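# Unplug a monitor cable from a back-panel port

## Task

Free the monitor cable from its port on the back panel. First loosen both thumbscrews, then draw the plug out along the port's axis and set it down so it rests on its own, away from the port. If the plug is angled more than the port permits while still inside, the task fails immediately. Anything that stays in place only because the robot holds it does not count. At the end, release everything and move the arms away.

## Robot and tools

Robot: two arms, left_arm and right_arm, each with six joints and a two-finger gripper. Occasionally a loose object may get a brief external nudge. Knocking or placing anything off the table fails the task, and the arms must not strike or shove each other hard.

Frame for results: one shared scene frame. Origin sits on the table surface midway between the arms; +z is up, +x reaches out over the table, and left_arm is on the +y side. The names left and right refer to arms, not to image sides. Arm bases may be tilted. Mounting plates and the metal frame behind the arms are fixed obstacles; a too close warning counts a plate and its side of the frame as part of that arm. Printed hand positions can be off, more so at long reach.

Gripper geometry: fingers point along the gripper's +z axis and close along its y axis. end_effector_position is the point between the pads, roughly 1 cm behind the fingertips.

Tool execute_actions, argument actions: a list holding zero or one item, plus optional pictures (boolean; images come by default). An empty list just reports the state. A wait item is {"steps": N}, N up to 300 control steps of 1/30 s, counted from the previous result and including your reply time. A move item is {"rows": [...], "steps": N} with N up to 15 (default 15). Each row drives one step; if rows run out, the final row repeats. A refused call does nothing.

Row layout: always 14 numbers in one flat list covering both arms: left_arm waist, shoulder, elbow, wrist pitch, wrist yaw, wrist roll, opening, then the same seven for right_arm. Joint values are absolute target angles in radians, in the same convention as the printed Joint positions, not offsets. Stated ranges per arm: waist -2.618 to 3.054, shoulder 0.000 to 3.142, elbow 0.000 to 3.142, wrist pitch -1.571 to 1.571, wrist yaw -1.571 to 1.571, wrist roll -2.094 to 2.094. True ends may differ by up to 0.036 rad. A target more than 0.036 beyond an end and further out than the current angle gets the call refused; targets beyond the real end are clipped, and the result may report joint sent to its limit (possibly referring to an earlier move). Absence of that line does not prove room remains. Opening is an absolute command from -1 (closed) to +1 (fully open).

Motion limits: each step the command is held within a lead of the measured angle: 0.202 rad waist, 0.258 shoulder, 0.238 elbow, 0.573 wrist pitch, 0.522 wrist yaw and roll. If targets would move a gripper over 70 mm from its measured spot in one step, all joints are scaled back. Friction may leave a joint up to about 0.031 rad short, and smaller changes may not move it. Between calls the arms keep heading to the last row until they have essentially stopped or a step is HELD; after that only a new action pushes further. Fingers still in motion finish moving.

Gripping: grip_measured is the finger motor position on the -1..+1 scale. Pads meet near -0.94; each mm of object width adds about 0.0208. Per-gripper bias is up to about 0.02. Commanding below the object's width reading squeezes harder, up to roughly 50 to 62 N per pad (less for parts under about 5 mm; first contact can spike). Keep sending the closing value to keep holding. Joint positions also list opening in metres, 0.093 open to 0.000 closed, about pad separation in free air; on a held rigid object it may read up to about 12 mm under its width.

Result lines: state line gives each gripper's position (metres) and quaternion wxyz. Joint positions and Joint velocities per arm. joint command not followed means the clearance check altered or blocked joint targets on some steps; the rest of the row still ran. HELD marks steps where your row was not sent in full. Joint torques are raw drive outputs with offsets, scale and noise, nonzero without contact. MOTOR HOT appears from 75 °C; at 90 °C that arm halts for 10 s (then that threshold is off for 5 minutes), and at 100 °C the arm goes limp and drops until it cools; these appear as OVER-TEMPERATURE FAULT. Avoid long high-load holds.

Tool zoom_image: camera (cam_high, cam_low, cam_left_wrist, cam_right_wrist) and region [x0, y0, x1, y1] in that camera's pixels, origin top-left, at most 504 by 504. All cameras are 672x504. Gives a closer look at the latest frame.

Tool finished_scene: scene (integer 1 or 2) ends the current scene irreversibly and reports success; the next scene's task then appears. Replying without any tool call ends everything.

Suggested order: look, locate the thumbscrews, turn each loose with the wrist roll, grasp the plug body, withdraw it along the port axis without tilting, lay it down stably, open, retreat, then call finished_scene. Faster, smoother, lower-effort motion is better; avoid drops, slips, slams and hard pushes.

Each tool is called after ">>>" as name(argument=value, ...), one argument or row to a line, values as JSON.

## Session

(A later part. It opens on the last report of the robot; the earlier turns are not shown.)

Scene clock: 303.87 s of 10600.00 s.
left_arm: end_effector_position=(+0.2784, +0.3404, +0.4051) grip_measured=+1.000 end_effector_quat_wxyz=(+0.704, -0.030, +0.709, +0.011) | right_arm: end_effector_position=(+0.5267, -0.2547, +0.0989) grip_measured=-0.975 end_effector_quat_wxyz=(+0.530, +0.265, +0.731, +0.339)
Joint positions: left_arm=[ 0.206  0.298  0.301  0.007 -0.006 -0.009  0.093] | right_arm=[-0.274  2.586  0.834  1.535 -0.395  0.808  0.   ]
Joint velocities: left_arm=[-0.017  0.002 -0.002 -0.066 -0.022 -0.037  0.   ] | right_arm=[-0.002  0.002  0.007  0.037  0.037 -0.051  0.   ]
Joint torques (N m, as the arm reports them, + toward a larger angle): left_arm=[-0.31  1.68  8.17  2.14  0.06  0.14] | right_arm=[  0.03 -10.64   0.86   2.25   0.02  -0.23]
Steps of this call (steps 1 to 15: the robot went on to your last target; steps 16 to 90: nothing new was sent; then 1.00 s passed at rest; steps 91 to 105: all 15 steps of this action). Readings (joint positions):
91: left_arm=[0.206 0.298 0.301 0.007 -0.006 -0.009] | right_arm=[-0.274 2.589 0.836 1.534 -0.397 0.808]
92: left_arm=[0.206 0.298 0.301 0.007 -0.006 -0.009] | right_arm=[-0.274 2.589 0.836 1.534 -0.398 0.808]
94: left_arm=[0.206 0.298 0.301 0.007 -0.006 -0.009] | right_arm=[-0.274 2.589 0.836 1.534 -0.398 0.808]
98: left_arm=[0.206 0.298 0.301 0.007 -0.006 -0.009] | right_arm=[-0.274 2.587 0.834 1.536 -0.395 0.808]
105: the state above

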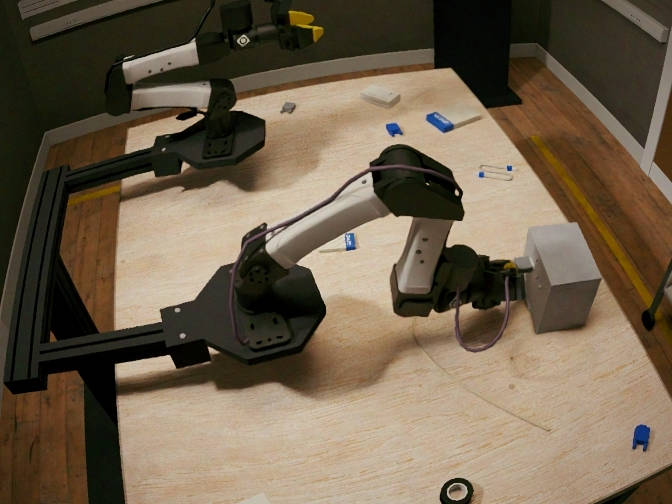

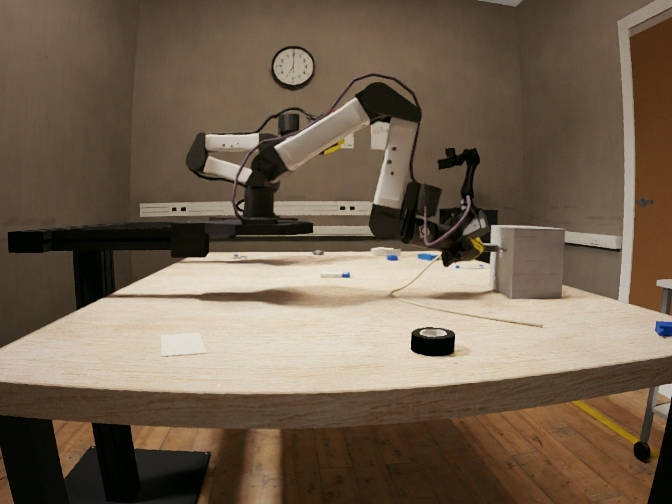

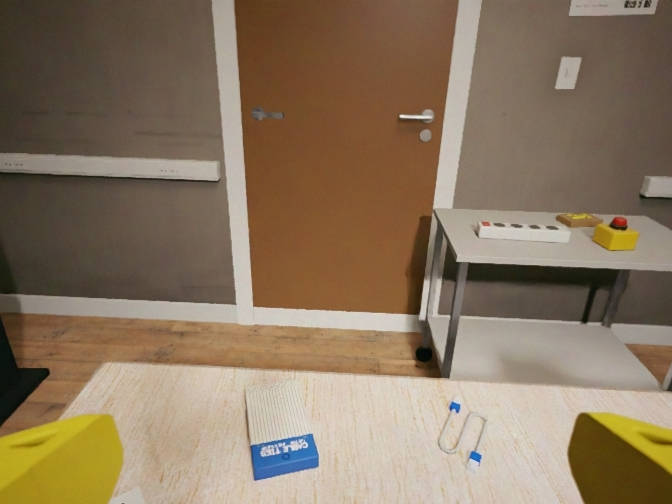

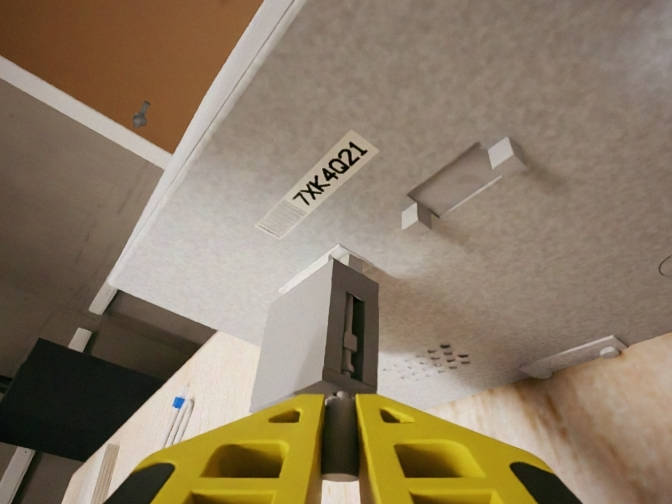

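Still engaged; six more strokes.

>>> execute_actions(
  actions=[
    {"rows":[[0.2,0.3,0.3,0,0,0,1,-0.272,2.59,0.845,1.535,-0.4,0.8,-0.66],[0.2,0.3,0.3,0,0,0,1,-0.272,2.59,0.845,1.535,-0.4,0.8,-0.66],[0.2,0.3,0.3,0,0,0,1,-0.272,2.59,0.845,1.535,-0.4,2.09,-0.66]]},
  ],
  pictures=false,
)

>>> execute_actions(
  actions=[
    {"rows":[[0.2,0.3,0.3,0,0,0,1,-0.272,2.59,0.84,1.535,-0.4,1.93,-1],[0.2,0.3,0.3,0,0,0,1,-0.272,2.59,0.84,1.535,-0.4,1.93,-1],[0.2,0.3,0.3,0,0,0,1,-0.272,2.59,0.84,1.535,-0.4,0.63,-1]]},
  ],
  pictures=false,
)

>>> execute_actions(
  actions=[
    {"rows":[[0.2,0.3,0.3,0,0,0,1,-0.272,2.59,0.845,1.535,-0.4,0.8,-0.66],[0.2,0.3,0.3,0,0,0,1,-0.272,2.59,0.845,1.535,-0.4,0.8,-0.66],[0.2,0.3,0.3,0,0,0,1,-0.272,2.59,0.845,1.535,-0.4,2.09,-0.66]]},
  ],
  pictures=false,
)

>>> execute_actions(
  actions=[
    {"rows":[[0.2,0.3,0.3,0,0,0,1,-0.272,2.59,0.84,1.535,-0.4,1.93,-1],[0.2,0.3,0.3,0,0,0,1,-0.272,2.59,0.84,1.535,-0.4,1.93,-1],[0.2,0.3,0.3,0,0,0,1,-0.272,2.59,0.84,1.535,-0.4,0.63,-1]]},
  ],
  pictures=false,
)

>>> execute_actions(
  actions=[
    {"rows":[[0.2,0.3,0.3,0,0,0,1,-0.272,2.59,0.845,1.535,-0.4,0.8,-0.66],[0.2,0.3,0.3,0,0,0,1,-0.272,2.59,0.845,1.535,-0.4,0.8,-0.66],[0.2,0.3,0.3,0,0,0,1,-0.272,2.59,0.845,1.535,-0.4,2.09,-0.66]]},
  ],
  pictures=false,
)

>>> execute_actions(
  actions=[
    {"rows":[[0.2,0.3,0.3,0,0,0,1,-0.272,2.59,0.84,1.535,-0.4,1.93,-1],[0.2,0.3,0.3,0,0,0,1,-0.272,2.59,0.84,1.535,-0.4,1.93,-1],[0.2,0.3,0.3,0,0,0,1,-0.272,2.59,0.84,1.535,-0.4,0.63,-1]]},
  ],
  pictures=false,
)

>>> execute_actions(
  actions=[
    {"rows":[[0.2,0.3,0.3,0,0,0,1,-0.272,2.59,0.845,1.535,-0.4,0.8,-0.66],[0.2,0.3,0.3,0,0,0,1,-0.272,2.59,0.845,1.535,-0.4,0.8,-0.66],[0.2,0.3,0.3,0,0,0,1,-0.272,2.59,0.845,1.535,-0.4,2.09,-0.66]]},
  ],
  pictures=false,
)

>>> execute_actions(
  actions=[
    {"rows":[[0.2,0.3,0.3,0,0,0,1,-0.272,2.59,0.84,1.535,-0.4,1.93,-1],[0.2,0.3,0.3,0,0,0,1,-0.272,2.59,0.84,1.535,-0.4,1.93,-1],[0.2,0.3,0.3,0,0,0,1,-0.272,2.59,0.84,1.535,-0.4,0.63,-1]]},
  ],
  pictures=false,
)

>>> execute_actions(
  actions=[
    {"rows":[[0.2,0.3,0.3,0,0,0,1,-0.272,2.59,0.845,1.535,-0.4,0.8,-0.66],[0.2,0.3,0.3,0,0,0,1,-0.272,2.59,0.845,1.535,-0.4,0.8,-0.66],[0.2,0.3,0.3,0,0,0,1,-0.272,2.59,0.845,1.535,-0.4,2.09,-0.66]]},
  ],
  pictures=false,
)

>>> execute_actions(
  actions=[
    {"rows":[[0.2,0.3,0.3,0,0,0,1,-0.272,2.59,0.84,1.535,-0.4,1.93,-1],[0.2,0.3,0.3,0,0,0,1,-0.272,2.59,0.84,1.535,-0.4,1.93,-1],[0.2,0.3,0.3,0,0,0,1,-0.272,2.59,0.84,1.535,-0.4,0.63,-1]]},
  ],
  pictures=false,
)

>>> execute_actions(
  actions=[
    {"rows":[[0.2,0.3,0.3,0,0,0,1,-0.272,2.59,0.845,1.535,-0.4,0.8,-0.66],[0.2,0.3,0.3,0,0,0,1,-0.272,2.59,0.845,1.535,-0.4,0.8,-0.66],[0.2,0.3,0.3,0,0,0,1,-0.272,2.59,0.845,1.535,-0.4,2.09,-0.66]]},
  ],
  pictures=false,
)

>>> execute_actions(
  actions=[
    {"rows":[[0.2,0.3,0.3,0,0,0,1,-0.272,2.59,0.84,1.535,-0.4,1.93,-1],[0.2,0.3,0.3,0,0,0,1,-0.272,2.59,0.84,1.535,-0.4,1.93,-1],[0.2,0.3,0.3,0,0,0,1,-0.272,2.59,0.84,1.535,-0.4,0.63,-1]]},
  ],
  pictures=false,
)

>>> execute_actions(
  actions=[
    {"rows":[[0.2,0.3,0.3,0,0,0,1,-0.272,2.59,0.845,1.535,-0.4,0.8,-0.66],[0.2,0.3,0.3,0,0,0,1,-0.272,2.59,0.845,1.535,-0.4,0.8,-0.66],[0.2,0.3,0.3,0,0,0,1,-0.272,2.59,0.845,1.535,-0.4,1.5,-0.66]]},
  ],
)

>>> zoom_image(
  camera="cam_right_wrist",
  region=[230,240,450,480],
)

Scene clock: 325.30 s of 10600.00 s.
left_arm: end_effector_position=(+0.2784, +0.3404, +0.4051) grip_measured=+1.000 end_effector_quat_wxyz=(+0.704, -0.030, +0.709, +0.011) | right_arm: end_effector_position=(+0.5264, -0.2545, +0.0979) grip_measured=-0.661 end_effector_quat_wxyz=(+0.268, +0.613, +0.480, +0.567)
Joint positions: left_arm=[ 0.206  0.298  0.301  0.007 -0.006 -0.009  0.093] | right_arm=[-0.274  2.586  0.834  1.531 -0.396  1.925  0.013]
Joint velocities: left_arm=[ 0.017 -0.007  0.002  0.007 -0.081 -0.066  0.   ] | right_arm=[-0.022 -0.007 -0.002 -0.022  0.037  1.048  0.   ]
Joint torques (N m, as the arm reports them, + toward a larger angle): left_arm=[-0.35  1.8   8.15  2.16  0.03  0.13] | right_arm=[-0.12 -9.1   4.16  2.16 -0.04 -0.05]
Steps of this call (steps 1 to 15: the robot went on to your last target; steps 16 to 90: nothing new was sent; then 17.93 s passed at rest; steps 91 to 105: all 15 steps of this action). Readings (joint positions):
91: left_arm=[0.206 0.298 0.301 0.007 -0.006 -0.009] | right_arm=[-0.274 2.586 0.834 1.535 -0.396 0.808]
92: left_arm=[0.206 0.298 0.301 0.007 -0.006 -0.009] | right_arm=[-0.274 2.586 0.834 1.535 -0.396 0.808]
94: left_arm=[0.206 0.298 0.301 0.007 -0.006 -0.009] | right_arm=[-0.274 2.586 0.834 1.535 -0.396 0.993]
98: left_arm=[0.206 0.298 0.301 0.007 -0.006 -0.009] | right_arm=[-0.274 2.586 0.834 1.535 -0.396 1.395]
105: the state above

Scene clock: 325.80 s of 10600.00 s.
left_arm: end_effector_position=(+0.2784, +0.3404, +0.4051) grip_measured=+1.000 end_effector_quat_wxyz=(+0.704, -0.030, +0.709, +0.011) | right_arm: end_effector_position=(+0.5266, -0.2548, +0.0982) grip_measured=-0.967 end_effector_quat_wxyz=(+0.528, +0.268, +0.731, +0.339)
Joint positions: left_arm=[ 0.206  0.298  0.301  0.007 -0.006 -0.009  0.093] | right_arm=[-0.273  2.587  0.834  1.533 -0.393  0.814  0.   ]
Joint velocities: left_arm=[ 0.002 -0.007  0.012  0.007  0.051  0.007  0.   ] | right_arm=[-0.012 -0.012  0.012 -0.007 -0.007 -1.062  0.   ]
Joint torques (N m, as the arm reports them, + toward a larger angle): left_arm=[-0.29  1.69  8.15  2.15  0.06  0.14] | right_arm=[-0.19 -9.22  4.32  2.14 -0.02 -0.3 ]
Steps of this call (steps 1 to 15: all 15 steps of this action). Readings (joint positions):
1: left_arm=[0.206 0.298 0.301 0.007 -0.006 -0.009] | right_arm=[-0.274 2.586 0.834 1.529 -0.396 1.932]
2: left_arm=[0.206 0.298 0.301 0.007 -0.006 -0.009] | right_arm=[-0.274 2.586 0.834 1.532 -0.396 1.931]
4: left_arm=[0.206 0.298 0.301 0.007 -0.006 -0.009] | right_arm=[-0.274 2.587 0.834 1.534 -0.394 1.744]
8: left_arm=[0.206 0.298 0.301 0.007 -0.006 -0.009] | right_arm=[-0.274 2.587 0.834 1.536 -0.394 1.345]
15: the state above

Scene clock: 326.30 s of 10600.00 s.
left_arm: end_effector_position=(+0.2784, +0.3404, +0.4051) grip_measured=+1.000 end_effector_quat_wxyz=(+0.704, -0.030, +0.709, +0.011) | right_arm: end_effector_position=(+0.5264, -0.2544, +0.0976) grip_measured=-0.661 end_effector_quat_wxyz=(+0.268, +0.614, +0.480, +0.567)
Joint positions: left_arm=[ 0.206  0.298  0.301  0.007 -0.006 -0.009  0.093] | right_arm=[-0.273  2.587  0.834  1.531 -0.395  1.925  0.013]
Joint velocities: left_arm=[-0.007 -0.002 -0.032  0.022 -0.022  0.037  0.   ] | right_arm=[-0.017 -0.002 -0.007  0.022 -0.007  0.989 -0.001]
Joint torques (N m, as the arm reports them, + toward a larger angle): left_arm=[-0.35  1.81  8.11  2.15  0.06  0.13] | right_arm=[ 0.02 -9.49  4.33  2.2   0.09 -0.06]
Steps of this call (steps 1 to 15: all 15 steps of this action). Readings (joint positions):
1: left_arm=[0.206 0.298 0.301 0.007 -0.006 -0.009] | right_arm=[-0.273 2.587 0.834 1.534 -0.394 0.808]
2: left_arm=[0.206 0.298 0.301 0.007 -0.006 -0.009] | right_arm=[-0.273 2.587 0.834 1.534 -0.394 0.807]
4: left_arm=[0.206 0.298 0.301 0.007 -0.006 -0.009] | right_arm=[-0.273 2.587 0.834 1.534 -0.395 0.993]
8: left_arm=[0.206 0.298 0.301 0.007 -0.006 -0.009] | right_arm=[-0.273 2.587 0.834 1.534 -0.395 1.395]
15: the state above

Scene clock: 326.80 s of 10600.00 s.
left_arm: end_effector_position=(+0.2784, +0.3404, +0.4051) grip_measured=+1.000 end_effector_quat_wxyz=(+0.704, -0.030, +0.709, +0.011) | right_arm: end_effector_position=(+0.5267, -0.2548, +0.0982) grip_measured=-0.965 end_effector_quat_wxyz=(+0.529, +0.268, +0.731, +0.339)
Joint positions: left_arm=[ 0.206  0.298  0.301  0.007 -0.006 -0.009  0.093] | right_arm=[-0.272  2.587  0.834  1.534 -0.391  0.813  0.   ]
Joint velocities: left_arm=[ 0.007  0.007 -0.002  0.022 -0.095 -0.007  0.   ] | right_arm=[ 0.017  0.012  0.017  0.007 -0.022 -1.106  0.   ]
Joint torques (N m, as the arm reports them, + toward a larger angle): left_arm=[-0.35  1.73  8.23  2.15  0.06  0.12] | right_arm=[ 0.01 -9.49  4.05  2.2  -0.09 -0.48]
Steps of this call (steps 1 to 15: all 15 steps of this action). Readings (joint positions):
1: left_arm=[0.206 0.298 0.301 0.007 -0.006 -0.009] | right_arm=[-0.273 2.587 0.834 1.529 -0.395 1.932]
2: left_arm=[0.206 0.298 0.301 0.007 -0.006 -0.009] | right_arm=[-0.274 2.587 0.834 1.532 -0.395 1.930]
4: left_arm=[0.206 0.298 0.301 0.007 -0.006 -0.009] | right_arm=[-0.274 2.587 0.834 1.534 -0.393 1.744]
8: left_arm=[0.206 0.298 0.301 0.007 -0.006 -0.009] | right_arm=[-0.274 2.587 0.834 1.538 -0.392 1.343]
15: the state above

Scene clock: 327.30 s of 10600.00 s.
left_arm: end_effector_position=(+0.2784, +0.3404, +0.4051) grip_measured=+1.000 end_effector_quat_wxyz=(+0.704, -0.030, +0.709, +0.011) | right_arm: end_effector_position=(+0.5264, -0.2541, +0.0975) grip_measured=-0.661 end_effector_quat_wxyz=(+0.268, +0.614, +0.480, +0.566)
Joint positions: left_arm=[ 0.206  0.298  0.301  0.007 -0.006 -0.009  0.093] | right_arm=[-0.272  2.587  0.834  1.531 -0.393  1.925  0.013]
Joint velocities: left_arm=[ 0.012 -0.007 -0.017 -0.007 -0.007 -0.022  0.   ] | right_arm=[-0.002 -0.007  0.012 -0.037  0.051  1.077  0.001]
Joint torques (N m, as the arm reports them, + toward a larger angle): left_arm=[-0.34  1.77  8.23  2.16  0.04  0.14] | right_arm=[ 0.08 -9.31  4.25  2.27 -0.12 -0.05]
Steps of this call (steps 1 to 15: all 15 steps of this action). Readings (joint positions):
1: left_arm=[0.206 0.298 0.301 0.007 -0.006 -0.009] | right_arm=[-0.272 2.587 0.834 1.535 -0.392 0.807]
2: left_arm=[0.206 0.298 0.301 0.007 -0.006 -0.009] | right_arm=[-0.272 2.587 0.834 1.535 -0.392 0.807]
4: left_arm=[0.206 0.298 0.301 0.007 -0.006 -0.009] | right_arm=[-0.272 2.587 0.834 1.535 -0.393 0.993]
8: left_arm=[0.206 0.298 0.301 0.007 -0.006 -0.009] | right_arm=[-0.272 2.587 0.834 1.535 -0.393 1.395]
15: the state above

Scene clock: 327.80 s of 10600.00 s.
left_arm: end_effector_position=(+0.2784, +0.3404, +0.4051) grip_measured=+1.000 end_effector_quat_wxyz=(+0.704, -0.030, +0.709, +0.011) | right_arm: end_effector_position=(+0.5267, -0.2549, +0.0983) grip_measured=-0.965 end_effector_quat_wxyz=(+0.529, +0.268, +0.731, +0.338)
Joint positions: left_arm=[ 0.206  0.298  0.301  0.007 -0.006 -0.009  0.093] | right_arm=[-0.272  2.587  0.834  1.535 -0.389  0.813  0.   ]
Joint velocities: left_arm=[ 0.002  0.002  0.002 -0.007 -0.022 -0.037  0.   ] | right_arm=[ 0.007 -0.002 -0.007 -0.007  0.007 -1.004  0.   ]
Joint torques (N m, as the arm reports them, + toward a larger angle): left_arm=[-0.28  1.79  8.12  2.15  0.07  0.13] | right_arm=[-0.32 -9.06  4.17  2.15 -0.07 -0.41]
Steps of this call (steps 1 to 15: all 15 steps of this action). Readings (joint positions):
1: left_arm=[0.206 0.298 0.301 0.007 -0.006 -0.009] | right_arm=[-0.272 2.587 0.834 1.529 -0.393 1.932]
2: left_arm=[0.206 0.298 0.301 0.007 -0.006 -0.009] | right_arm=[-0.273 2.587 0.834 1.533 -0.394 1.930]
4: left_arm=[0.206 0.298 0.301 0.007 -0.006 -0.009] | right_arm=[-0.273 2.587 0.834 1.535 -0.392 1.743]
8: left_arm=[0.206 0.298 0.301 0.007 -0.006 -0.009] | right_arm=[-0.273 2.587 0.834 1.539 -0.391 1.342]
15: the state above

Scene clock: 328.30 s of 10600.00 s.
left_arm: end_effector_position=(+0.2784, +0.3404, +0.4051) grip_measured=+1.000 end_effector_quat_wxyz=(+0.704, -0.030, +0.709, +0.011) | right_arm: end_effector_position=(+0.5264, -0.2540, +0.0974) grip_measured=-0.661 end_effector_quat_wxyz=(+0.268, +0.614, +0.480, +0.566)
Joint positions: left_arm=[ 0.206  0.298  0.301  0.007 -0.006 -0.009  0.093] | right_arm=[-0.272  2.587  0.834  1.531 -0.393  1.925  0.013]
Joint velocities: left_arm=[ 0.002  0.002 -0.017 -0.037  0.037 -0.007  0.   ] | right_arm=[-0.002 -0.002  0.002 -0.022 -0.007  1.106 -0.   ]
Joint torques (N m, as the arm reports them, + toward a larger angle): left_arm=[-0.4   1.8   8.11  2.14  0.07  0.12] | right_arm=[-0.23 -9.37  4.32  2.26  0.   -0.02]
Steps of this call (steps 1 to 15: all 15 steps of this action). Readings (joint positions):
1: left_arm=[0.206 0.298 0.301 0.007 -0.006 -0.009] | right_arm=[-0.272 2.587 0.834 1.536 -0.390 0.807]
2: left_arm=[0.206 0.298 0.301 0.007 -0.006 -0.009] | right_arm=[-0.272 2.587 0.834 1.536 -0.391 0.807]
4: left_arm=[0.206 0.298 0.301 0.007 -0.006 -0.009] | right_arm=[-0.272 2.587 0.834 1.536 -0.393 0.992]
8: left_arm=[0.206 0.298 0.301 0.007 -0.006 -0.009] | right_arm=[-0.272 2.587 0.834 1.535 -0.393 1.394]
15: the state above

Scene clock: 328.80 s of 10600.00 s.
left_arm: end_effector_position=(+0.2784, +0.3404, +0.4051) grip_measured=+1.000 end_effector_quat_wxyz=(+0.704, -0.030, +0.709, +0.011) | right_arm: end_effector_position=(+0.5267, -0.2547, +0.0982) grip_measured=-0.965 end_effector_quat_wxyz=(+0.529, +0.268, +0.730, +0.338)
Joint positions: left_arm=[ 0.206  0.298  0.301  0.007 -0.006 -0.009  0.093] | right_arm=[-0.272  2.588  0.834  1.537 -0.389  0.813  0.   ]
Joint velocities: left_arm=[-0.002 -0.002 -0.007  0.007  0.022  0.007  0.   ] | right_arm=[-0.012  0.007 -0.007  0.11   0.022 -1.106  0.   ]
Joint torques (N m, as the arm reports them, + toward a larger angle): left_arm=[-0.36  1.89  8.12  2.15  0.06  0.12] | right_arm=[-0.25 -9.41  3.91  2.06 -0.07 -0.47]
Steps of this call (steps 1 to 15: all 15 steps of this action). Readings (joint positions):
1: left_arm=[0.206 0.298 0.301 0.007 -0.006 -0.009] | right_arm=[-0.272 2.587 0.834 1.529 -0.393 1.931]
2: left_arm=[0.206 0.298 0.301 0.007 -0.006 -0.009] | right_arm=[-0.273 2.587 0.834 1.534 -0.393 1.930]
4: left_arm=[0.206 0.298 0.301 0.007 -0.006 -0.009] | right_arm=[-0.273 2.588 0.834 1.536 -0.392 1.743]
8: left_arm=[0.206 0.298 0.301 0.007 -0.006 -0.009] | right_arm=[-0.273 2.588 0.834 1.540 -0.390 1.342]
15: the state above

Scene clock: 329.30 s of 10600.00 s.
left_arm: end_effector_position=(+0.2784, +0.3404, +0.4051) grip_measured=+1.000 end_effector_quat_wxyz=(+0.704, -0.030, +0.709, +0.011) | right_arm: end_effector_position=(+0.5264, -0.2541, +0.0974) grip_measured=-0.661 end_effector_quat_wxyz=(+0.269, +0.613, +0.480, +0.566)
Joint positions: left_arm=[ 0.206  0.298  0.301  0.007 -0.006 -0.009  0.093] | right_arm=[-0.272  2.588  0.834  1.533 -0.393  1.924  0.013]
Joint velocities: left_arm=[-0.002  0.007 -0.012 -0.051 -0.081  0.051  0.   ] | right_arm=[ 0.027  0.017 -0.012 -0.11  -0.037  1.062 -0.001]
Joint torques (N m, as the arm reports them, + toward a larger angle): left_arm=[-0.32  1.71  8.21  2.17  0.06  0.11] | right_arm=[-0.03 -9.45  4.74  2.23 -0.12 -0.02]
Steps of this call (steps 1 to 15: all 15 steps of this action). Readings (joint positions):
1: left_arm=[0.206 0.298 0.301 0.007 -0.006 -0.009] | right_arm=[-0.272 2.588 0.834 1.537 -0.390 0.807]
2: left_arm=[0.206 0.298 0.301 0.007 -0.006 -0.009] | right_arm=[-0.272 2.588 0.834 1.537 -0.391 0.806]
4: left_arm=[0.206 0.298 0.301 0.007 -0.006 -0.009] | right_arm=[-0.272 2.588 0.834 1.537 -0.392 0.992]
8: left_arm=[0.206 0.298 0.301 0.007 -0.006 -0.009] | right_arm=[-0.272 2.588 0.834 1.537 -0.392 1.394]
15: the state above

Scene clock: 329.80 s of 10600.00 s.
left_arm: end_effector_position=(+0.2784, +0.3404, +0.4051) grip_measured=+1.000 end_effector_quat_wxyz=(+0.704, -0.030, +0.709, +0.011) | right_arm: end_effector_position=(+0.5266, -0.2549, +0.0981) grip_measured=-0.967 end_effector_quat_wxyz=(+0.529, +0.268, +0.730, +0.339)
Joint positions: left_arm=[ 0.206  0.298  0.301  0.007 -0.006 -0.009  0.093] | right_arm=[-0.272  2.588  0.834  1.536 -0.39   0.814  0.   ]
Joint velocities: left_arm=[-0.007 -0.007 -0.017 -0.037  0.037  0.037  0.   ] | right_arm=[-0.002  0.012 -0.022 -0.037  0.037 -1.048  0.   ]
Joint torques (N m, as the arm reports them, + toward a larger angle): left_arm=[-0.18  1.78  8.17  2.18  0.06  0.14] | right_arm=[ 0.13 -9.17  4.05  2.11 -0.05 -0.41]
Steps of this call (steps 1 to 15: all 15 steps of this action). Readings (joint positions):
1: left_arm=[0.206 0.298 0.301 0.007 -0.006 -0.009] | right_arm=[-0.272 2.588 0.834 1.531 -0.392 1.931]
2: left_arm=[0.206 0.298 0.301 0.007 -0.006 -0.009] | right_arm=[-0.273 2.588 0.834 1.535 -0.393 1.930]
4: left_arm=[0.206 0.298 0.301 0.007 -0.006 -0.009] | right_arm=[-0.273 2.588 0.834 1.537 -0.392 1.744]
8: left_arm=[0.206 0.298 0.301 0.007 -0.006 -0.009] | right_arm=[-0.273 2.588 0.834 1.540 -0.391 1.344]
15: the state above

Scene clock: 330.30 s of 10600.00 s.
left_arm: end_effector_position=(+0.2784, +0.3404, +0.4051) grip_measured=+1.000 end_effector_quat_wxyz=(+0.704, -0.030, +0.709, +0.011) | right_arm: end_effector_position=(+0.5263, -0.2543, +0.0973) grip_measured=-0.661 end_effector_quat_wxyz=(+0.269, +0.614, +0.480, +0.566)
Joint positions: left_arm=[ 0.206  0.298  0.301  0.007 -0.006 -0.009  0.093] | right_arm=[-0.272  2.588  0.834  1.532 -0.393  1.925  0.013]
Joint velocities: left_arm=[-0.012  0.002  0.007  0.022 -0.022 -0.037  0.   ] | right_arm=[-0.002  0.002  0.002 -0.066 -0.037  1.077  0.001]
Joint torques (N m, as the arm reports them, + toward a larger angle): left_arm=[-0.24  1.74  8.17  2.14  0.05  0.13] | right_arm=[ 0.06 -9.37  4.59  2.21  0.    0.  ]
Steps of this call (steps 1 to 15: all 15 steps of this action). Readings (joint positions):
1: left_arm=[0.206 0.298 0.301 0.007 -0.006 -0.009] | right_arm=[-0.272 2.588 0.834 1.537 -0.391 0.807]
2: left_arm=[0.206 0.298 0.301 0.007 -0.006 -0.009] | right_arm=[-0.272 2.588 0.834 1.537 -0.392 0.807]
4: left_arm=[0.206 0.298 0.301 0.007 -0.006 -0.009] | right_arm=[-0.272 2.588 0.834 1.537 -0.393 0.993]
8: left_arm=[0.206 0.298 0.301 0.007 -0.006 -0.009] | right_arm=[-0.272 2.588 0.834 1.536 -0.393 1.395]
15: the state above

Scene clock: 330.80 s of 10600.00 s.
left_arm: end_effector_position=(+0.2784, +0.3404, +0.4051) grip_measured=+1.000 end_effector_quat_wxyz=(+0.704, -0.030, +0.709, +0.011) | right_arm: end_effector_position=(+0.5267, -0.2547, +0.0982) grip_measured=-0.965 end_effector_quat_wxyz=(+0.529, +0.268, +0.730, +0.338)
Joint positions: left_arm=[ 0.206  0.298  0.301  0.007 -0.006 -0.009  0.093] | right_arm=[-0.272  2.589  0.834  1.537 -0.389  0.814  0.   ]
Joint velocities: left_arm=[ 0.007 -0.007 -0.002  0.022  0.066 -0.007  0.   ] | right_arm=[ 0.022  0.007 -0.007  0.022 -0.022 -1.018  0.   ]
Joint torques (N m, as the arm reports them, + toward a larger angle): left_arm=[-0.32  1.86  8.2   2.14  0.07  0.12] | right_arm=[-0.26 -9.75  3.72  2.12 -0.07 -0.47]
Steps of this call (steps 1 to 15: all 15 steps of this action). Readings (joint positions):
1: left_arm=[0.206 0.298 0.301 0.007 -0.006 -0.009] | right_arm=[-0.272 2.588 0.834 1.531 -0.393 1.932]
2: left_arm=[0.206 0.298 0.301 0.007 -0.006 -0.009] | right_arm=[-0.273 2.588 0.834 1.534 -0.393 1.930]
4: left_arm=[0.206 0.298 0.301 0.007 -0.006 -0.009] | right_arm=[-0.273 2.589 0.834 1.537 -0.392 1.743]
8: left_arm=[0.206 0.298 0.301 0.007 -0.006 -0.009] | right_arm=[-0.273 2.589 0.834 1.539 -0.389 1.343]
15: the state above

Scene clock: 331.30 s of 10600.00 s.
left_arm: end_effector_position=(+0.2784, +0.3404, +0.4051) grip_measured=+1.000 end_effector_quat_wxyz=(+0.704, -0.030, +0.709, +0.011) | right_arm: end_effector_position=(+0.5265, -0.2541, +0.0980) grip_measured=-0.661 end_effector_quat_wxyz=(+0.395, +0.483, +0.610, +0.488)
Joint positions: left_arm=[ 0.206  0.298  0.301  0.007 -0.006 -0.009  0.093] | right_arm=[-0.272  2.589  0.834  1.536 -0.393  1.453  0.013]
Joint velocities: left_arm=[-0.012 -0.007 -0.002 -0.066  0.022  0.037  0.   ] | right_arm=[ 0.002 -0.002 -0.007 -0.022  0.066  0.33   0.   ]
Joint torques (N m, as the arm reports them, + toward a larger angle): left_arm=[-0.27  1.7   8.25  2.14  0.05  0.14] | right_arm=[-0.12 -9.51  4.47  2.11 -0.03 -0.02]
Steps of this call (steps 1 to 15: all 15 steps of this action). Readings (joint positions):
1: left_arm=[0.206 0.298 0.301 0.007 -0.006 -0.009] | right_arm=[-0.272 2.589 0.834 1.538 -0.390 0.807]
2: left_arm=[0.206 0.298 0.301 0.007 -0.006 -0.009] | right_arm=[-0.272 2.589 0.834 1.538 -0.391 0.807]
4: left_arm=[0.206 0.298 0.301 0.007 -0.006 -0.009] | right_arm=[-0.272 2.589 0.834 1.538 -0.392 0.993]
8: left_arm=[0.206 0.298 0.301 0.007 -0.006 -0.009] | right_arm=[-0.272 2.589 0.834 1.536 -0.392 1.290]
15: the state above

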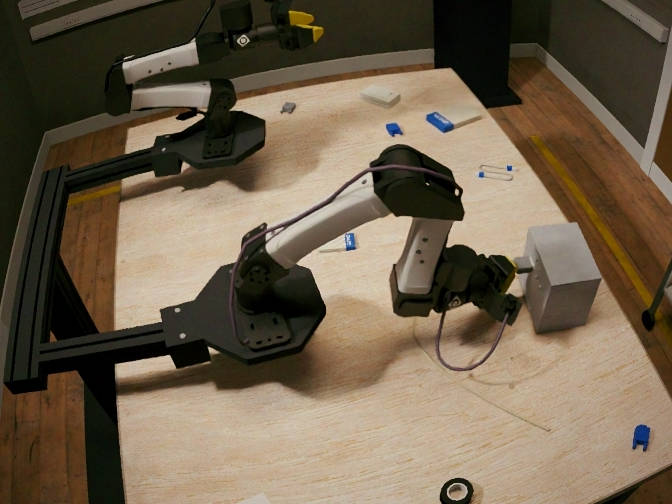

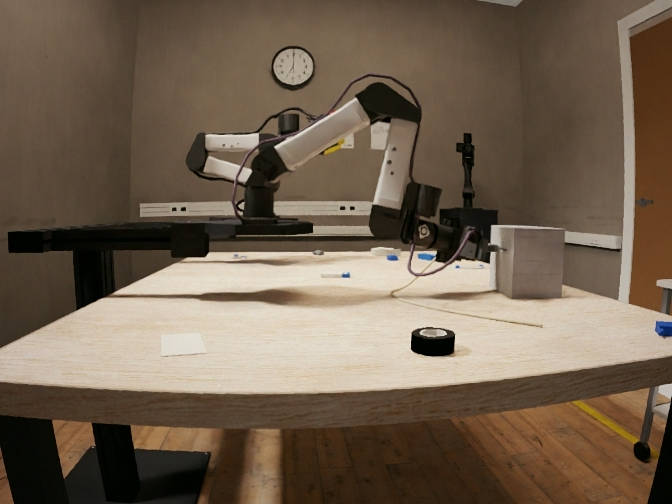

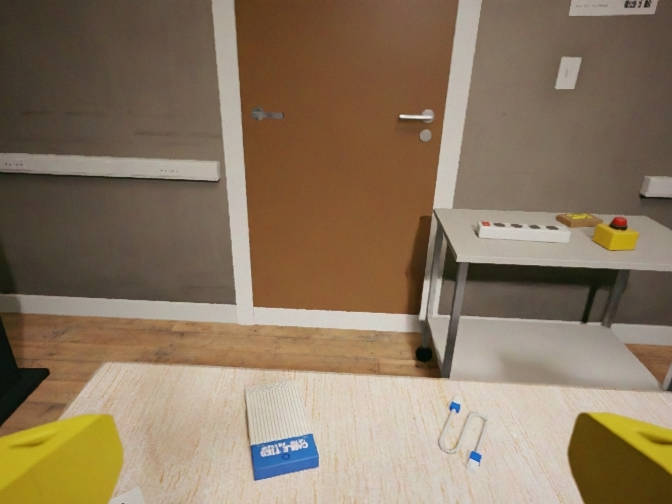

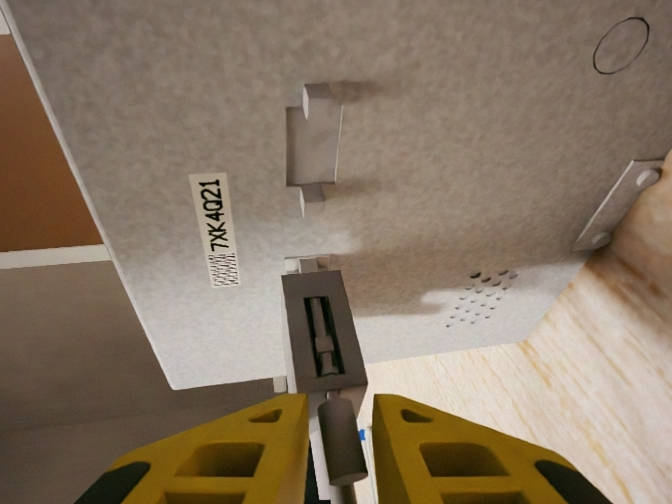

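Region (230, 240, 450, 480) of cam_right_wrist's 672x504 image, scaled by 2.100, with more detail than that image has; it fills the left 462 columns of this view, and the rest is white.

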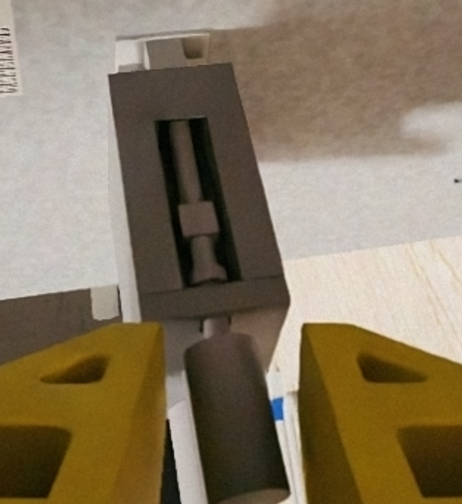

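Repeat the pull test, then a push.

>>> execute_actions(
  actions=[
    {"rows":[[0.2,0.3,0.3,0,0,0,1,-0.272,2.59,0.84,1.535,-0.4,1.5,-1],[0.2,0.3,0.3,0,0,0,1,-0.272,2.59,0.84,1.535,-0.4,1.5,-1],[0.2,0.3,0.3,0,0,0,1,-0.272,2.585,0.835,1.535,-0.4,1.5,-1],[0.2,0.3,0.3,0,0,0,1,-0.272,2.58,0.825,1.54,-0.4,1.5,-1],[0.2,0.3,0.3,0,0,0,1,-0.272,2.575,0.815,1.545,-0.4,1.5,-1],[0.2,0.3,0.3,0,0,0,1,-0.272,2.565,0.80,1.55,-0.4,1.2,-1]]},
  ],
)

>>> zoom_image(
  camera="cam_right_wrist",
  region=[230,240,450,480],
)

Scene clock: 334.60 s of 10600.00 s.
left_arm: end_effector_position=(+0.2784, +0.3404, +0.4051) grip_measured=+1.000 end_effector_quat_wxyz=(+0.704, -0.030, +0.709, +0.011) | right_arm: end_effector_position=(+0.5246, -0.2540, +0.0996) grip_measured=-0.973 end_effector_quat_wxyz=(+0.445, +0.416, +0.657, +0.444)
Joint positions: left_arm=[ 0.206  0.298  0.301  0.007 -0.006 -0.009  0.093] | right_arm=[-0.272  2.582  0.823  1.541 -0.391  1.241  0.   ]
Joint velocities: left_arm=[ 0.007  0.002 -0.012  0.022  0.051 -0.007  0.   ] | right_arm=[-0.002 -0.012  0.002 -0.037  0.007 -0.271  0.   ]
Joint torques (N m, as the arm reports them, + toward a larger angle): left_arm=[-0.32  1.84  8.14  2.16  0.02  0.13] | right_arm=[ -0.03 -10.5    1.05   2.22  -0.08  -0.3 ]
Steps of this call (steps 1 to 30: the robot went on to your last target; steps 31 to 84: nothing new was sent; steps 85 to 99: all 15 steps of this action). Readings (joint positions):
85: left_arm=[0.206 0.298 0.301 0.007 -0.006 -0.009] | right_arm=[-0.272 2.589 0.834 1.536 -0.393 1.496]
86: left_arm=[0.206 0.298 0.301 0.007 -0.006 -0.009] | right_arm=[-0.272 2.589 0.834 1.542 -0.395 1.496]
88: left_arm=[0.206 0.298 0.301 0.007 -0.006 -0.009] | right_arm=[-0.272 2.589 0.834 1.543 -0.396 1.496]
92: left_arm=[0.206 0.298 0.301 0.007 -0.006 -0.009] | right_arm=[-0.272 2.584 0.826 1.543 -0.394 1.359]
99: the state above

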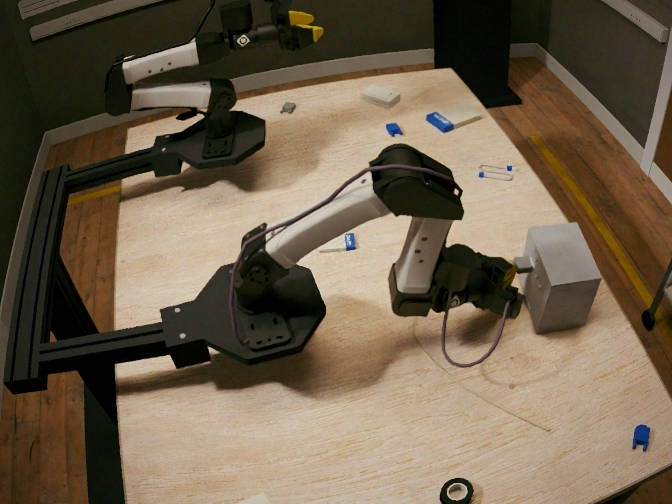

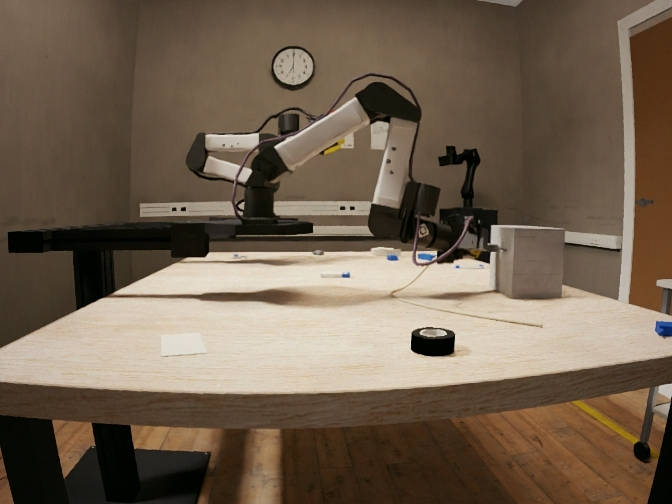

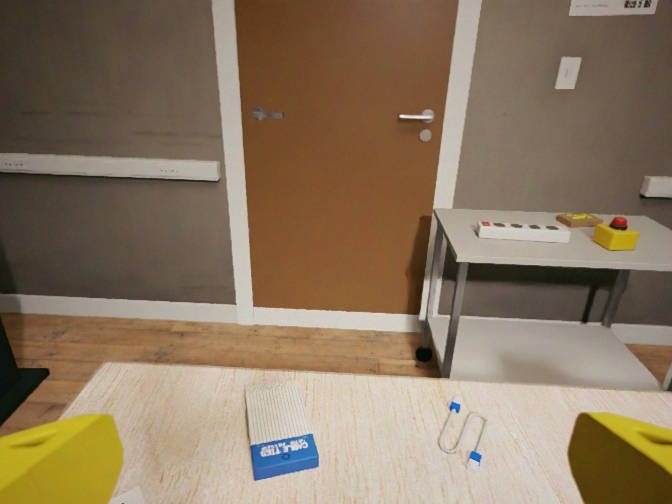

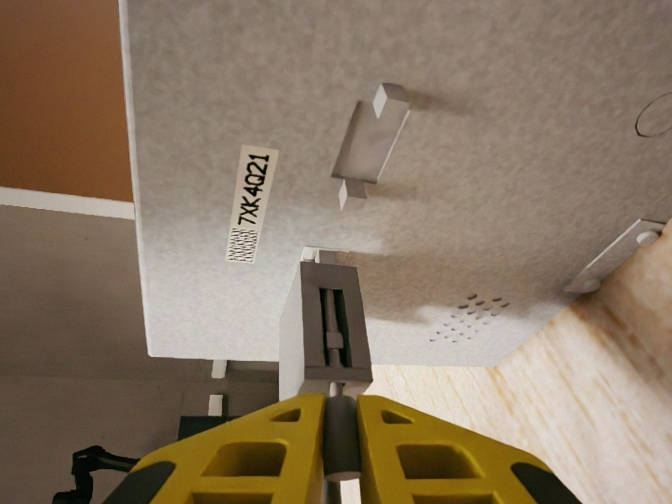

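Region (230, 240, 450, 480) of cam_right_wrist's 672x504 image, scaled by 2.100, with more detail than that image has; it fills the left 462 columns of this view, and the rest is white.

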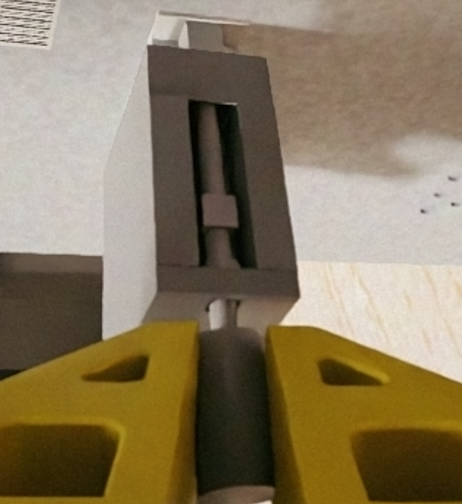

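The right screw is free. Moving to the left screw.

>>> execute_actions(
  actions=[
    {"rows":[[0.2,0.3,0.3,0,0,0,1,-0.272,2.58,0.825,1.54,-0.4,1.2,-0.5],[0.2,0.3,0.3,0,0,0,1,-0.272,2.58,0.825,1.54,-0.4,1.2,-0.5],[0.2,0.3,0.3,0,0,0,1,-0.272,2.58,0.825,1.54,-0.4,1.57,-0.5],[0.2,0.3,0.3,0,0,0,1,-0.272,2.58,0.825,1.54,-0.4,1.57,-0.5],[0.2,0.3,0.3,0,0,0,1,-0.3,2.58,0.825,1.54,-0.4,1.57,-0.5],[0.2,0.3,0.3,0,0,0,1,-0.36,2.58,0.825,1.54,-0.4,1.57,-0.5]]},
  ],
  pictures=false,
)

>>> execute_actions(
  actions=[
    {"rows":[[0.2,0.3,0.3,0,0,0,1,-0.36,2.25,0.75,1.54,-0.4,1.57,-0.5]]},
  ],
  pictures=false,
)

>>> execute_actions(
  actions=[
    {"rows":[[0.2,0.3,0.3,0,0,0,1,0.28,2.25,0.75,1.55,0.74,-1.5,-0.5]]},
  ],
  pictures=false,
)

>>> execute_actions(
  actions=[
    {"steps":35},
  ],
  pictures=false,
)

>>> execute_actions(
  actions=[
    {"rows":[[0.2,0.3,0.3,0,0,0,1,0.28,2.5,0.89,1.55,0.74,-1.5,-0.5]]},
  ],
  pictures=false,
)

>>> execute_actions(
  actions=[
    {"rows":[[0.2,0.3,0.3,0,0,0,1,0.28,2.54,0.91,1.55,0.74,-1.5,-0.5],[0.2,0.3,0.3,0,0,0,1,0.28,2.57,0.93,1.55,0.74,-1.5,-0.5],[0.2,0.3,0.3,0,0,0,1,0.28,2.6,0.945,1.55,0.74,-1.5,-0.5],[0.2,0.3,0.3,0,0,0,1,0.28,2.62,0.96,1.55,0.74,-1.5,-0.5],[0.2,0.3,0.3,0,0,0,1,0.28,2.64,0.97,1.55,0.74,-1.5,-0.5],[0.2,0.3,0.3,0,0,0,1,0.28,2.655,0.975,1.55,0.74,-1.5,-0.5]]},
  ],
  pictures=false,
)

>>> execute_actions(
  actions=[
    {"rows":[[0.2,0.3,0.3,0,0,0,1,0.26,2.655,0.975,1.55,0.74,-1.5,-0.5],[0.2,0.3,0.3,0,0,0,1,0.24,2.655,0.975,1.55,0.74,-1.5,-0.5],[0.2,0.3,0.3,0,0,0,1,0.22,2.655,0.975,1.55,0.74,-1.5,-0.5],[0.2,0.3,0.3,0,0,0,1,0.2,2.655,0.975,1.55,0.74,-1.5,-0.5],[0.2,0.3,0.3,0,0,0,1,0.185,2.655,0.975,1.55,0.74,-1.5,-0.5],[0.2,0.3,0.3,0,0,0,1,0.17,2.655,0.975,1.55,0.74,-1.5,-0.5],[0.2,0.3,0.3,0,0,0,1,0.16,2.655,0.975,1.55,0.74,-1.5,-0.5]]},
  ],
)

Scene clock: 345.97 s of 10600.00 s.
left_arm: end_effector_position=(+0.2784, +0.3404, +0.4051) grip_measured=+1.000 end_effector_quat_wxyz=(+0.704, -0.030, +0.709, +0.011) | right_arm: end_effector_position=(+0.5198, -0.2986, +0.0982) grip_measured=-0.501 end_effector_quat_wxyz=(+0.393, +0.538, +0.564, +0.488)
Joint positions: left_arm=[ 0.206  0.298  0.301  0.007 -0.006 -0.009  0.093] | right_arm=[-0.366  2.582  0.823  1.538 -0.398  1.546  0.021]
Joint velocities: left_arm=[ 0.007  0.012  0.012 -0.051  0.007  0.037  0.   ] | right_arm=[ 0.027  0.002  0.007 -0.007  0.037  0.125 -0.   ]
Joint torques (N m, as the arm reports them, + toward a larger angle): left_arm=[-0.38  1.74  8.25  2.15  0.06  0.12] | right_arm=[ 0.28 -9.67  3.56  2.13  0.03  0.03]
Steps of this call (steps 1 to 30: the robot went on to your last target; steps 31 to 90: nothing new was sent; then 7.87 s passed at rest; steps 91 to 105: all 15 steps of this action). Readings (joint positions):
91: left_arm=[0.206 0.298 0.301 0.007 -0.006 -0.009] | right_arm=[-0.272 2.582 0.823 1.540 -0.391 1.211]
92: left_arm=[0.206 0.298 0.301 0.007 -0.006 -0.009] | right_arm=[-0.272 2.582 0.823 1.539 -0.392 1.211]
94: left_arm=[0.206 0.298 0.301 0.007 -0.006 -0.009] | right_arm=[-0.272 2.582 0.823 1.540 -0.392 1.328]
98: left_arm=[0.206 0.298 0.301 0.007 -0.006 -0.009] | right_arm=[-0.322 2.582 0.823 1.538 -0.401 1.469]
105: the state above

Scene clock: 346.47 s of 10600.00 s.
left_arm: end_effector_position=(+0.2784, +0.3404, +0.4051) grip_measured=+1.000 end_effector_quat_wxyz=(+0.704, -0.030, +0.709, +0.011) | right_arm: end_effector_position=(+0.5363, -0.3056, +0.2457) grip_measured=-0.501 end_effector_quat_wxyz=(+0.486, +0.453, +0.517, +0.539)
Joint positions: left_arm=[ 0.206  0.298  0.301  0.007 -0.006 -0.009  0.093] | right_arm=[-0.366  2.239  0.763  1.548 -0.398  1.564  0.021]
Joint velocities: left_arm=[ 0.017 -0.007 -0.007 -0.037 -0.007 -0.007  0.   ] | right_arm=[-0.007  0.051 -0.002 -0.125 -0.081 -0.022 -0.   ]
Joint torques (N m, as the arm reports them, + toward a larger angle): left_arm=[-0.23  1.76  8.14  2.15  0.05  0.15] | right_arm=[ 0.3  -8.22  3.87  2.08  0.11 -0.08]
Steps of this call (steps 1 to 15: all 15 steps of this action). Readings (joint positions):
1: left_arm=[0.206 0.298 0.301 0.007 -0.006 -0.009] | right_arm=[-0.366 2.558 0.811 1.520 -0.398 1.549]
2: left_arm=[0.206 0.298 0.301 0.007 -0.006 -0.009] | right_arm=[-0.366 2.514 0.786 1.498 -0.398 1.554]
4: left_arm=[0.206 0.298 0.301 0.007 -0.006 -0.009] | right_arm=[-0.366 2.409 0.764 1.491 -0.398 1.558]
8: left_arm=[0.206 0.298 0.301 0.007 -0.006 -0.009] | right_arm=[-0.366 2.242 0.763 1.541 -0.398 1.561]
15: the state above

Scene clock: 346.97 s of 10600.00 s.
left_arm: end_effector_position=(+0.2784, +0.3404, +0.4051) grip_measured=+1.000 end_effector_quat_wxyz=(+0.704, -0.030, +0.709, +0.011) | right_arm: end_effector_position=(+0.5195, -0.1457, +0.2452) grip_measured=-0.501 end_effector_quat_wxyz=(+0.717, +0.137, +0.682, -0.045)
Joint positions: left_arm=[ 0.206  0.298  0.301  0.007 -0.006 -0.009  0.093] | right_arm=[0.302 2.242 0.763 1.544 0.648 0.08  0.021]
Joint velocities: left_arm=[ 0.017  0.007 -0.012  0.022 -0.022 -0.037  0.   ] | right_arm=[-0.281 -0.012 -0.002  0.007  0.564 -2.821 -0.001]
Joint torques (N m, as the arm reports them, + toward a larger angle): left_arm=[-0.29  1.76  8.19  2.15  0.04  0.14] | right_arm=[-0.65 -8.49  4.14  1.94  0.2  -0.08]
Steps of this call (steps 1 to 15: all 15 steps of this action). Readings (joint positions):
1: left_arm=[0.206 0.298 0.301 0.007 -0.006 -0.009] | right_arm=[-0.340 2.240 0.763 1.545 -0.306 1.480]
2: left_arm=[0.206 0.298 0.301 0.007 -0.006 -0.009] | right_arm=[-0.295 2.241 0.763 1.545 -0.193 1.380]
4: left_arm=[0.206 0.298 0.301 0.007 -0.006 -0.009] | right_arm=[-0.162 2.242 0.763 1.545 0.014 1.181]
8: left_arm=[0.206 0.298 0.301 0.007 -0.006 -0.009] | right_arm=[0.139 2.242 0.763 1.544 0.400 0.783]
15: the state above

Scene clock: 348.13 s of 10600.00 s.
left_arm: end_effector_position=(+0.2784, +0.3404, +0.4051) grip_measured=+1.000 end_effector_quat_wxyz=(+0.704, -0.030, +0.709, +0.011) | right_arm: end_effector_position=(+0.5168, -0.1697, +0.2441) grip_measured=-0.501 end_effector_quat_wxyz=(+0.444, -0.356, +0.600, -0.562)
Joint positions: left_arm=[ 0.206  0.298  0.301  0.007 -0.006 -0.009  0.093] | right_arm=[ 0.28   2.242  0.763  1.544  0.732 -1.494  0.021]
Joint velocities: left_arm=[-0.012 -0.012  0.002 -0.007  0.022  0.022  0.   ] | right_arm=[-0.012  0.012 -0.002 -0.037 -0.051 -0.007  0.001]
Joint torques (N m, as the arm reports them, + toward a larger angle): left_arm=[-0.29  1.74  8.13  2.15  0.04  0.13] | right_arm=[-0.06 -8.4   4.15  2.01  0.12 -0.1 ]
Steps of this call (steps 1 to 35: the robot went on to your last target). Readings (joint positions):
1: left_arm=[0.206 0.298 0.301 0.007 -0.006 -0.009] | right_arm=[0.294 2.242 0.763 1.544 0.666 -0.020]
2: left_arm=[0.206 0.298 0.301 0.007 -0.006 -0.009] | right_arm=[0.286 2.242 0.763 1.544 0.681 -0.120]
4: left_arm=[0.206 0.298 0.301 0.007 -0.006 -0.009] | right_arm=[0.280 2.242 0.763 1.544 0.702 -0.321]
8: left_arm=[0.206 0.298 0.301 0.007 -0.006 -0.009] | right_arm=[0.280 2.242 0.763 1.544 0.720 -0.721]
35: the state above

Scene clock: 348.63 s of 10600.00 s.
left_arm: end_effector_position=(+0.2784, +0.3404, +0.4051) grip_measured=+1.000 end_effector_quat_wxyz=(+0.704, -0.030, +0.709, +0.011) | right_arm: end_effector_position=(+0.5263, -0.1642, +0.1502) grip_measured=-0.501 end_effector_quat_wxyz=(+0.386, -0.412, +0.615, -0.551)
Joint positions: left_arm=[ 0.206  0.298  0.301  0.007 -0.006 -0.009  0.093] | right_arm=[ 0.28   2.514  0.883  1.534  0.735 -1.498  0.021]
Joint velocities: left_arm=[-0.012  0.012 -0.002  0.022  0.007 -0.051  0.   ] | right_arm=[-0.002  0.007 -0.002  0.037 -0.051  0.022  0.   ]
Joint torques (N m, as the arm reports them, + toward a larger angle): left_arm=[-0.36  1.74  8.19  2.17  0.04  0.15] | right_arm=[ -0.21 -10.77   4.98   2.1    0.2    0.02]
Steps of this call (steps 1 to 15: all 15 steps of this action). Readings (joint positions):
1: left_arm=[0.206 0.298 0.301 0.007 -0.006 -0.009] | right_arm=[0.280 2.272 0.784 1.565 0.737 -1.494]
2: left_arm=[0.206 0.298 0.301 0.007 -0.006 -0.009] | right_arm=[0.280 2.326 0.831 1.569 0.737 -1.494]
4: left_arm=[0.206 0.298 0.301 0.007 -0.006 -0.009] | right_arm=[0.280 2.435 0.882 1.563 0.734 -1.494]
8: left_arm=[0.206 0.298 0.301 0.007 -0.006 -0.009] | right_arm=[0.280 2.524 0.883 1.519 0.735 -1.497]
15: the state above

Scene clock: 349.13 s of 10600.00 s.
left_arm: end_effector_position=(+0.2784, +0.3404, +0.4051) grip_measured=+1.000 end_effector_quat_wxyz=(+0.704, -0.030, +0.709, +0.011) | right_arm: end_effector_position=(+0.5267, -0.1629, +0.1030) grip_measured=-0.501 end_effector_quat_wxyz=(+0.363, -0.432, +0.619, -0.546)
Joint positions: left_arm=[ 0.206  0.298  0.301  0.007 -0.006 -0.009  0.093] | right_arm=[ 0.28   2.658  0.958  1.539  0.736 -1.498  0.021]
Joint velocities: left_arm=[-0.002 -0.027 -0.002 -0.037 -0.007 -0.051  0.   ] | right_arm=[-0.007  0.007  0.002  0.022 -0.022  0.037 -0.001]
Joint torques (N m, as the arm reports them, + toward a larger angle): left_arm=[-0.32  1.82  8.13  2.15  0.06  0.15] | right_arm=[  0.07 -10.45   5.38   2.18   0.19  -0.02]
Steps of this call (steps 1 to 15: all 15 steps of this action). Readings (joint positions):
1: left_arm=[0.206 0.298 0.301 0.007 -0.006 -0.009] | right_arm=[0.280 2.516 0.884 1.535 0.735 -1.498]
2: left_arm=[0.206 0.298 0.301 0.007 -0.006 -0.009] | right_arm=[0.280 2.523 0.892 1.540 0.736 -1.498]
4: left_arm=[0.206 0.298 0.301 0.007 -0.006 -0.009] | right_arm=[0.280 2.558 0.923 1.548 0.736 -1.498]
8: left_arm=[0.206 0.298 0.301 0.007 -0.006 -0.009] | right_arm=[0.280 2.637 0.958 1.546 0.736 -1.498]
15: the state above

Scene clock: 349.63 s of 10600.00 s.
left_arm: end_effector_position=(+0.2784, +0.3404, +0.4051) grip_measured=+1.000 end_effector_quat_wxyz=(+0.704, -0.030, +0.709, +0.011) | right_arm: end_effector_position=(+0.5309, -0.2222, +0.1019) grip_measured=-0.501 end_effector_quat_wxyz=(+0.328, -0.395, +0.644, -0.567)
Joint positions: left_arm=[ 0.206  0.298  0.301  0.007 -0.006 -0.009  0.093] | right_arm=[ 0.159  2.658  0.958  1.539  0.738 -1.498  0.021]
Joint velocities: left_arm=[ 0.002 -0.012  0.017 -0.007 -0.007  0.007  0.   ] | right_arm=[ 0.002  0.007 -0.007 -0.066  0.007 -0.007  0.001]
Joint torques (N m, as the arm reports them, + toward a larger angle): left_arm=[-0.34  1.76  8.23  2.17  0.08  0.14] | right_arm=[ -0.06 -10.16   5.3    2.05   0.13   0.01]
Steps of this call (steps 1 to 15: all 15 steps of this action). Readings (joint positions):
1: left_arm=[0.206 0.298 0.301 0.007 -0.006 -0.009] | right_arm=[0.279 2.658 0.958 1.539 0.736 -1.498]
2: left_arm=[0.206 0.298 0.301 0.007 -0.006 -0.009] | right_arm=[0.275 2.658 0.958 1.539 0.736 -1.498]
4: left_arm=[0.206 0.298 0.301 0.007 -0.006 -0.009] | right_arm=[0.252 2.658 0.958 1.539 0.735 -1.498]
8: left_arm=[0.206 0.298 0.301 0.007 -0.006 -0.009] | right_arm=[0.175 2.658 0.958 1.539 0.736 -1.498]
15: the state above

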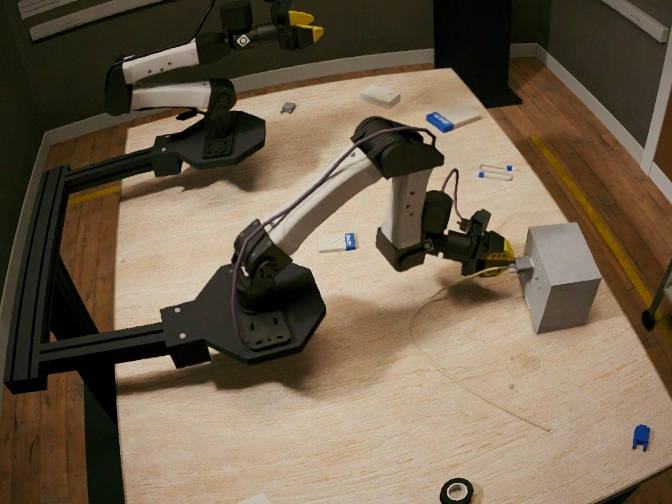

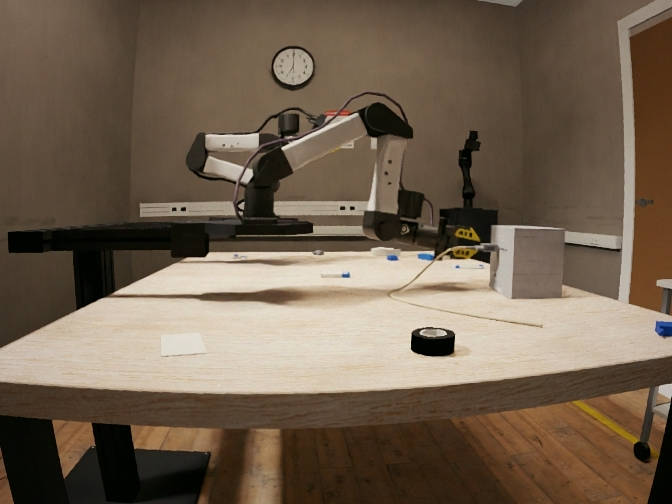

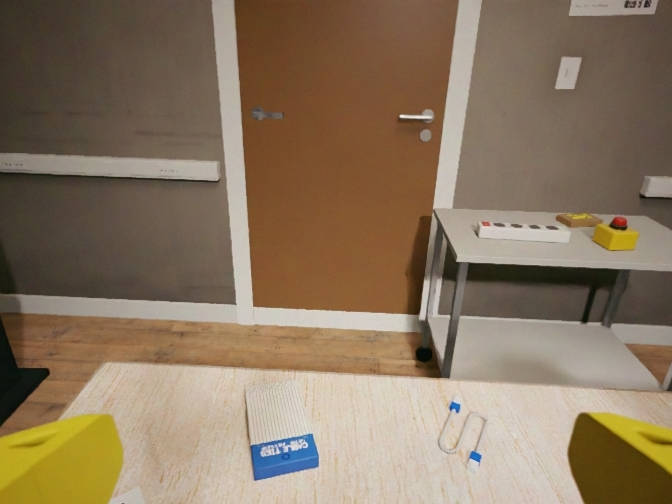

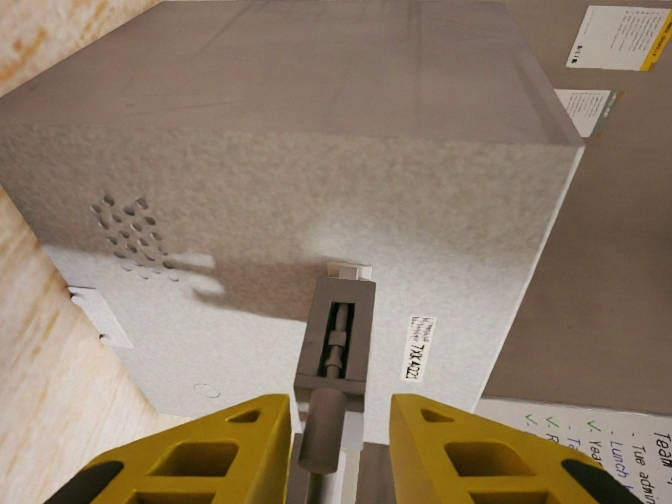

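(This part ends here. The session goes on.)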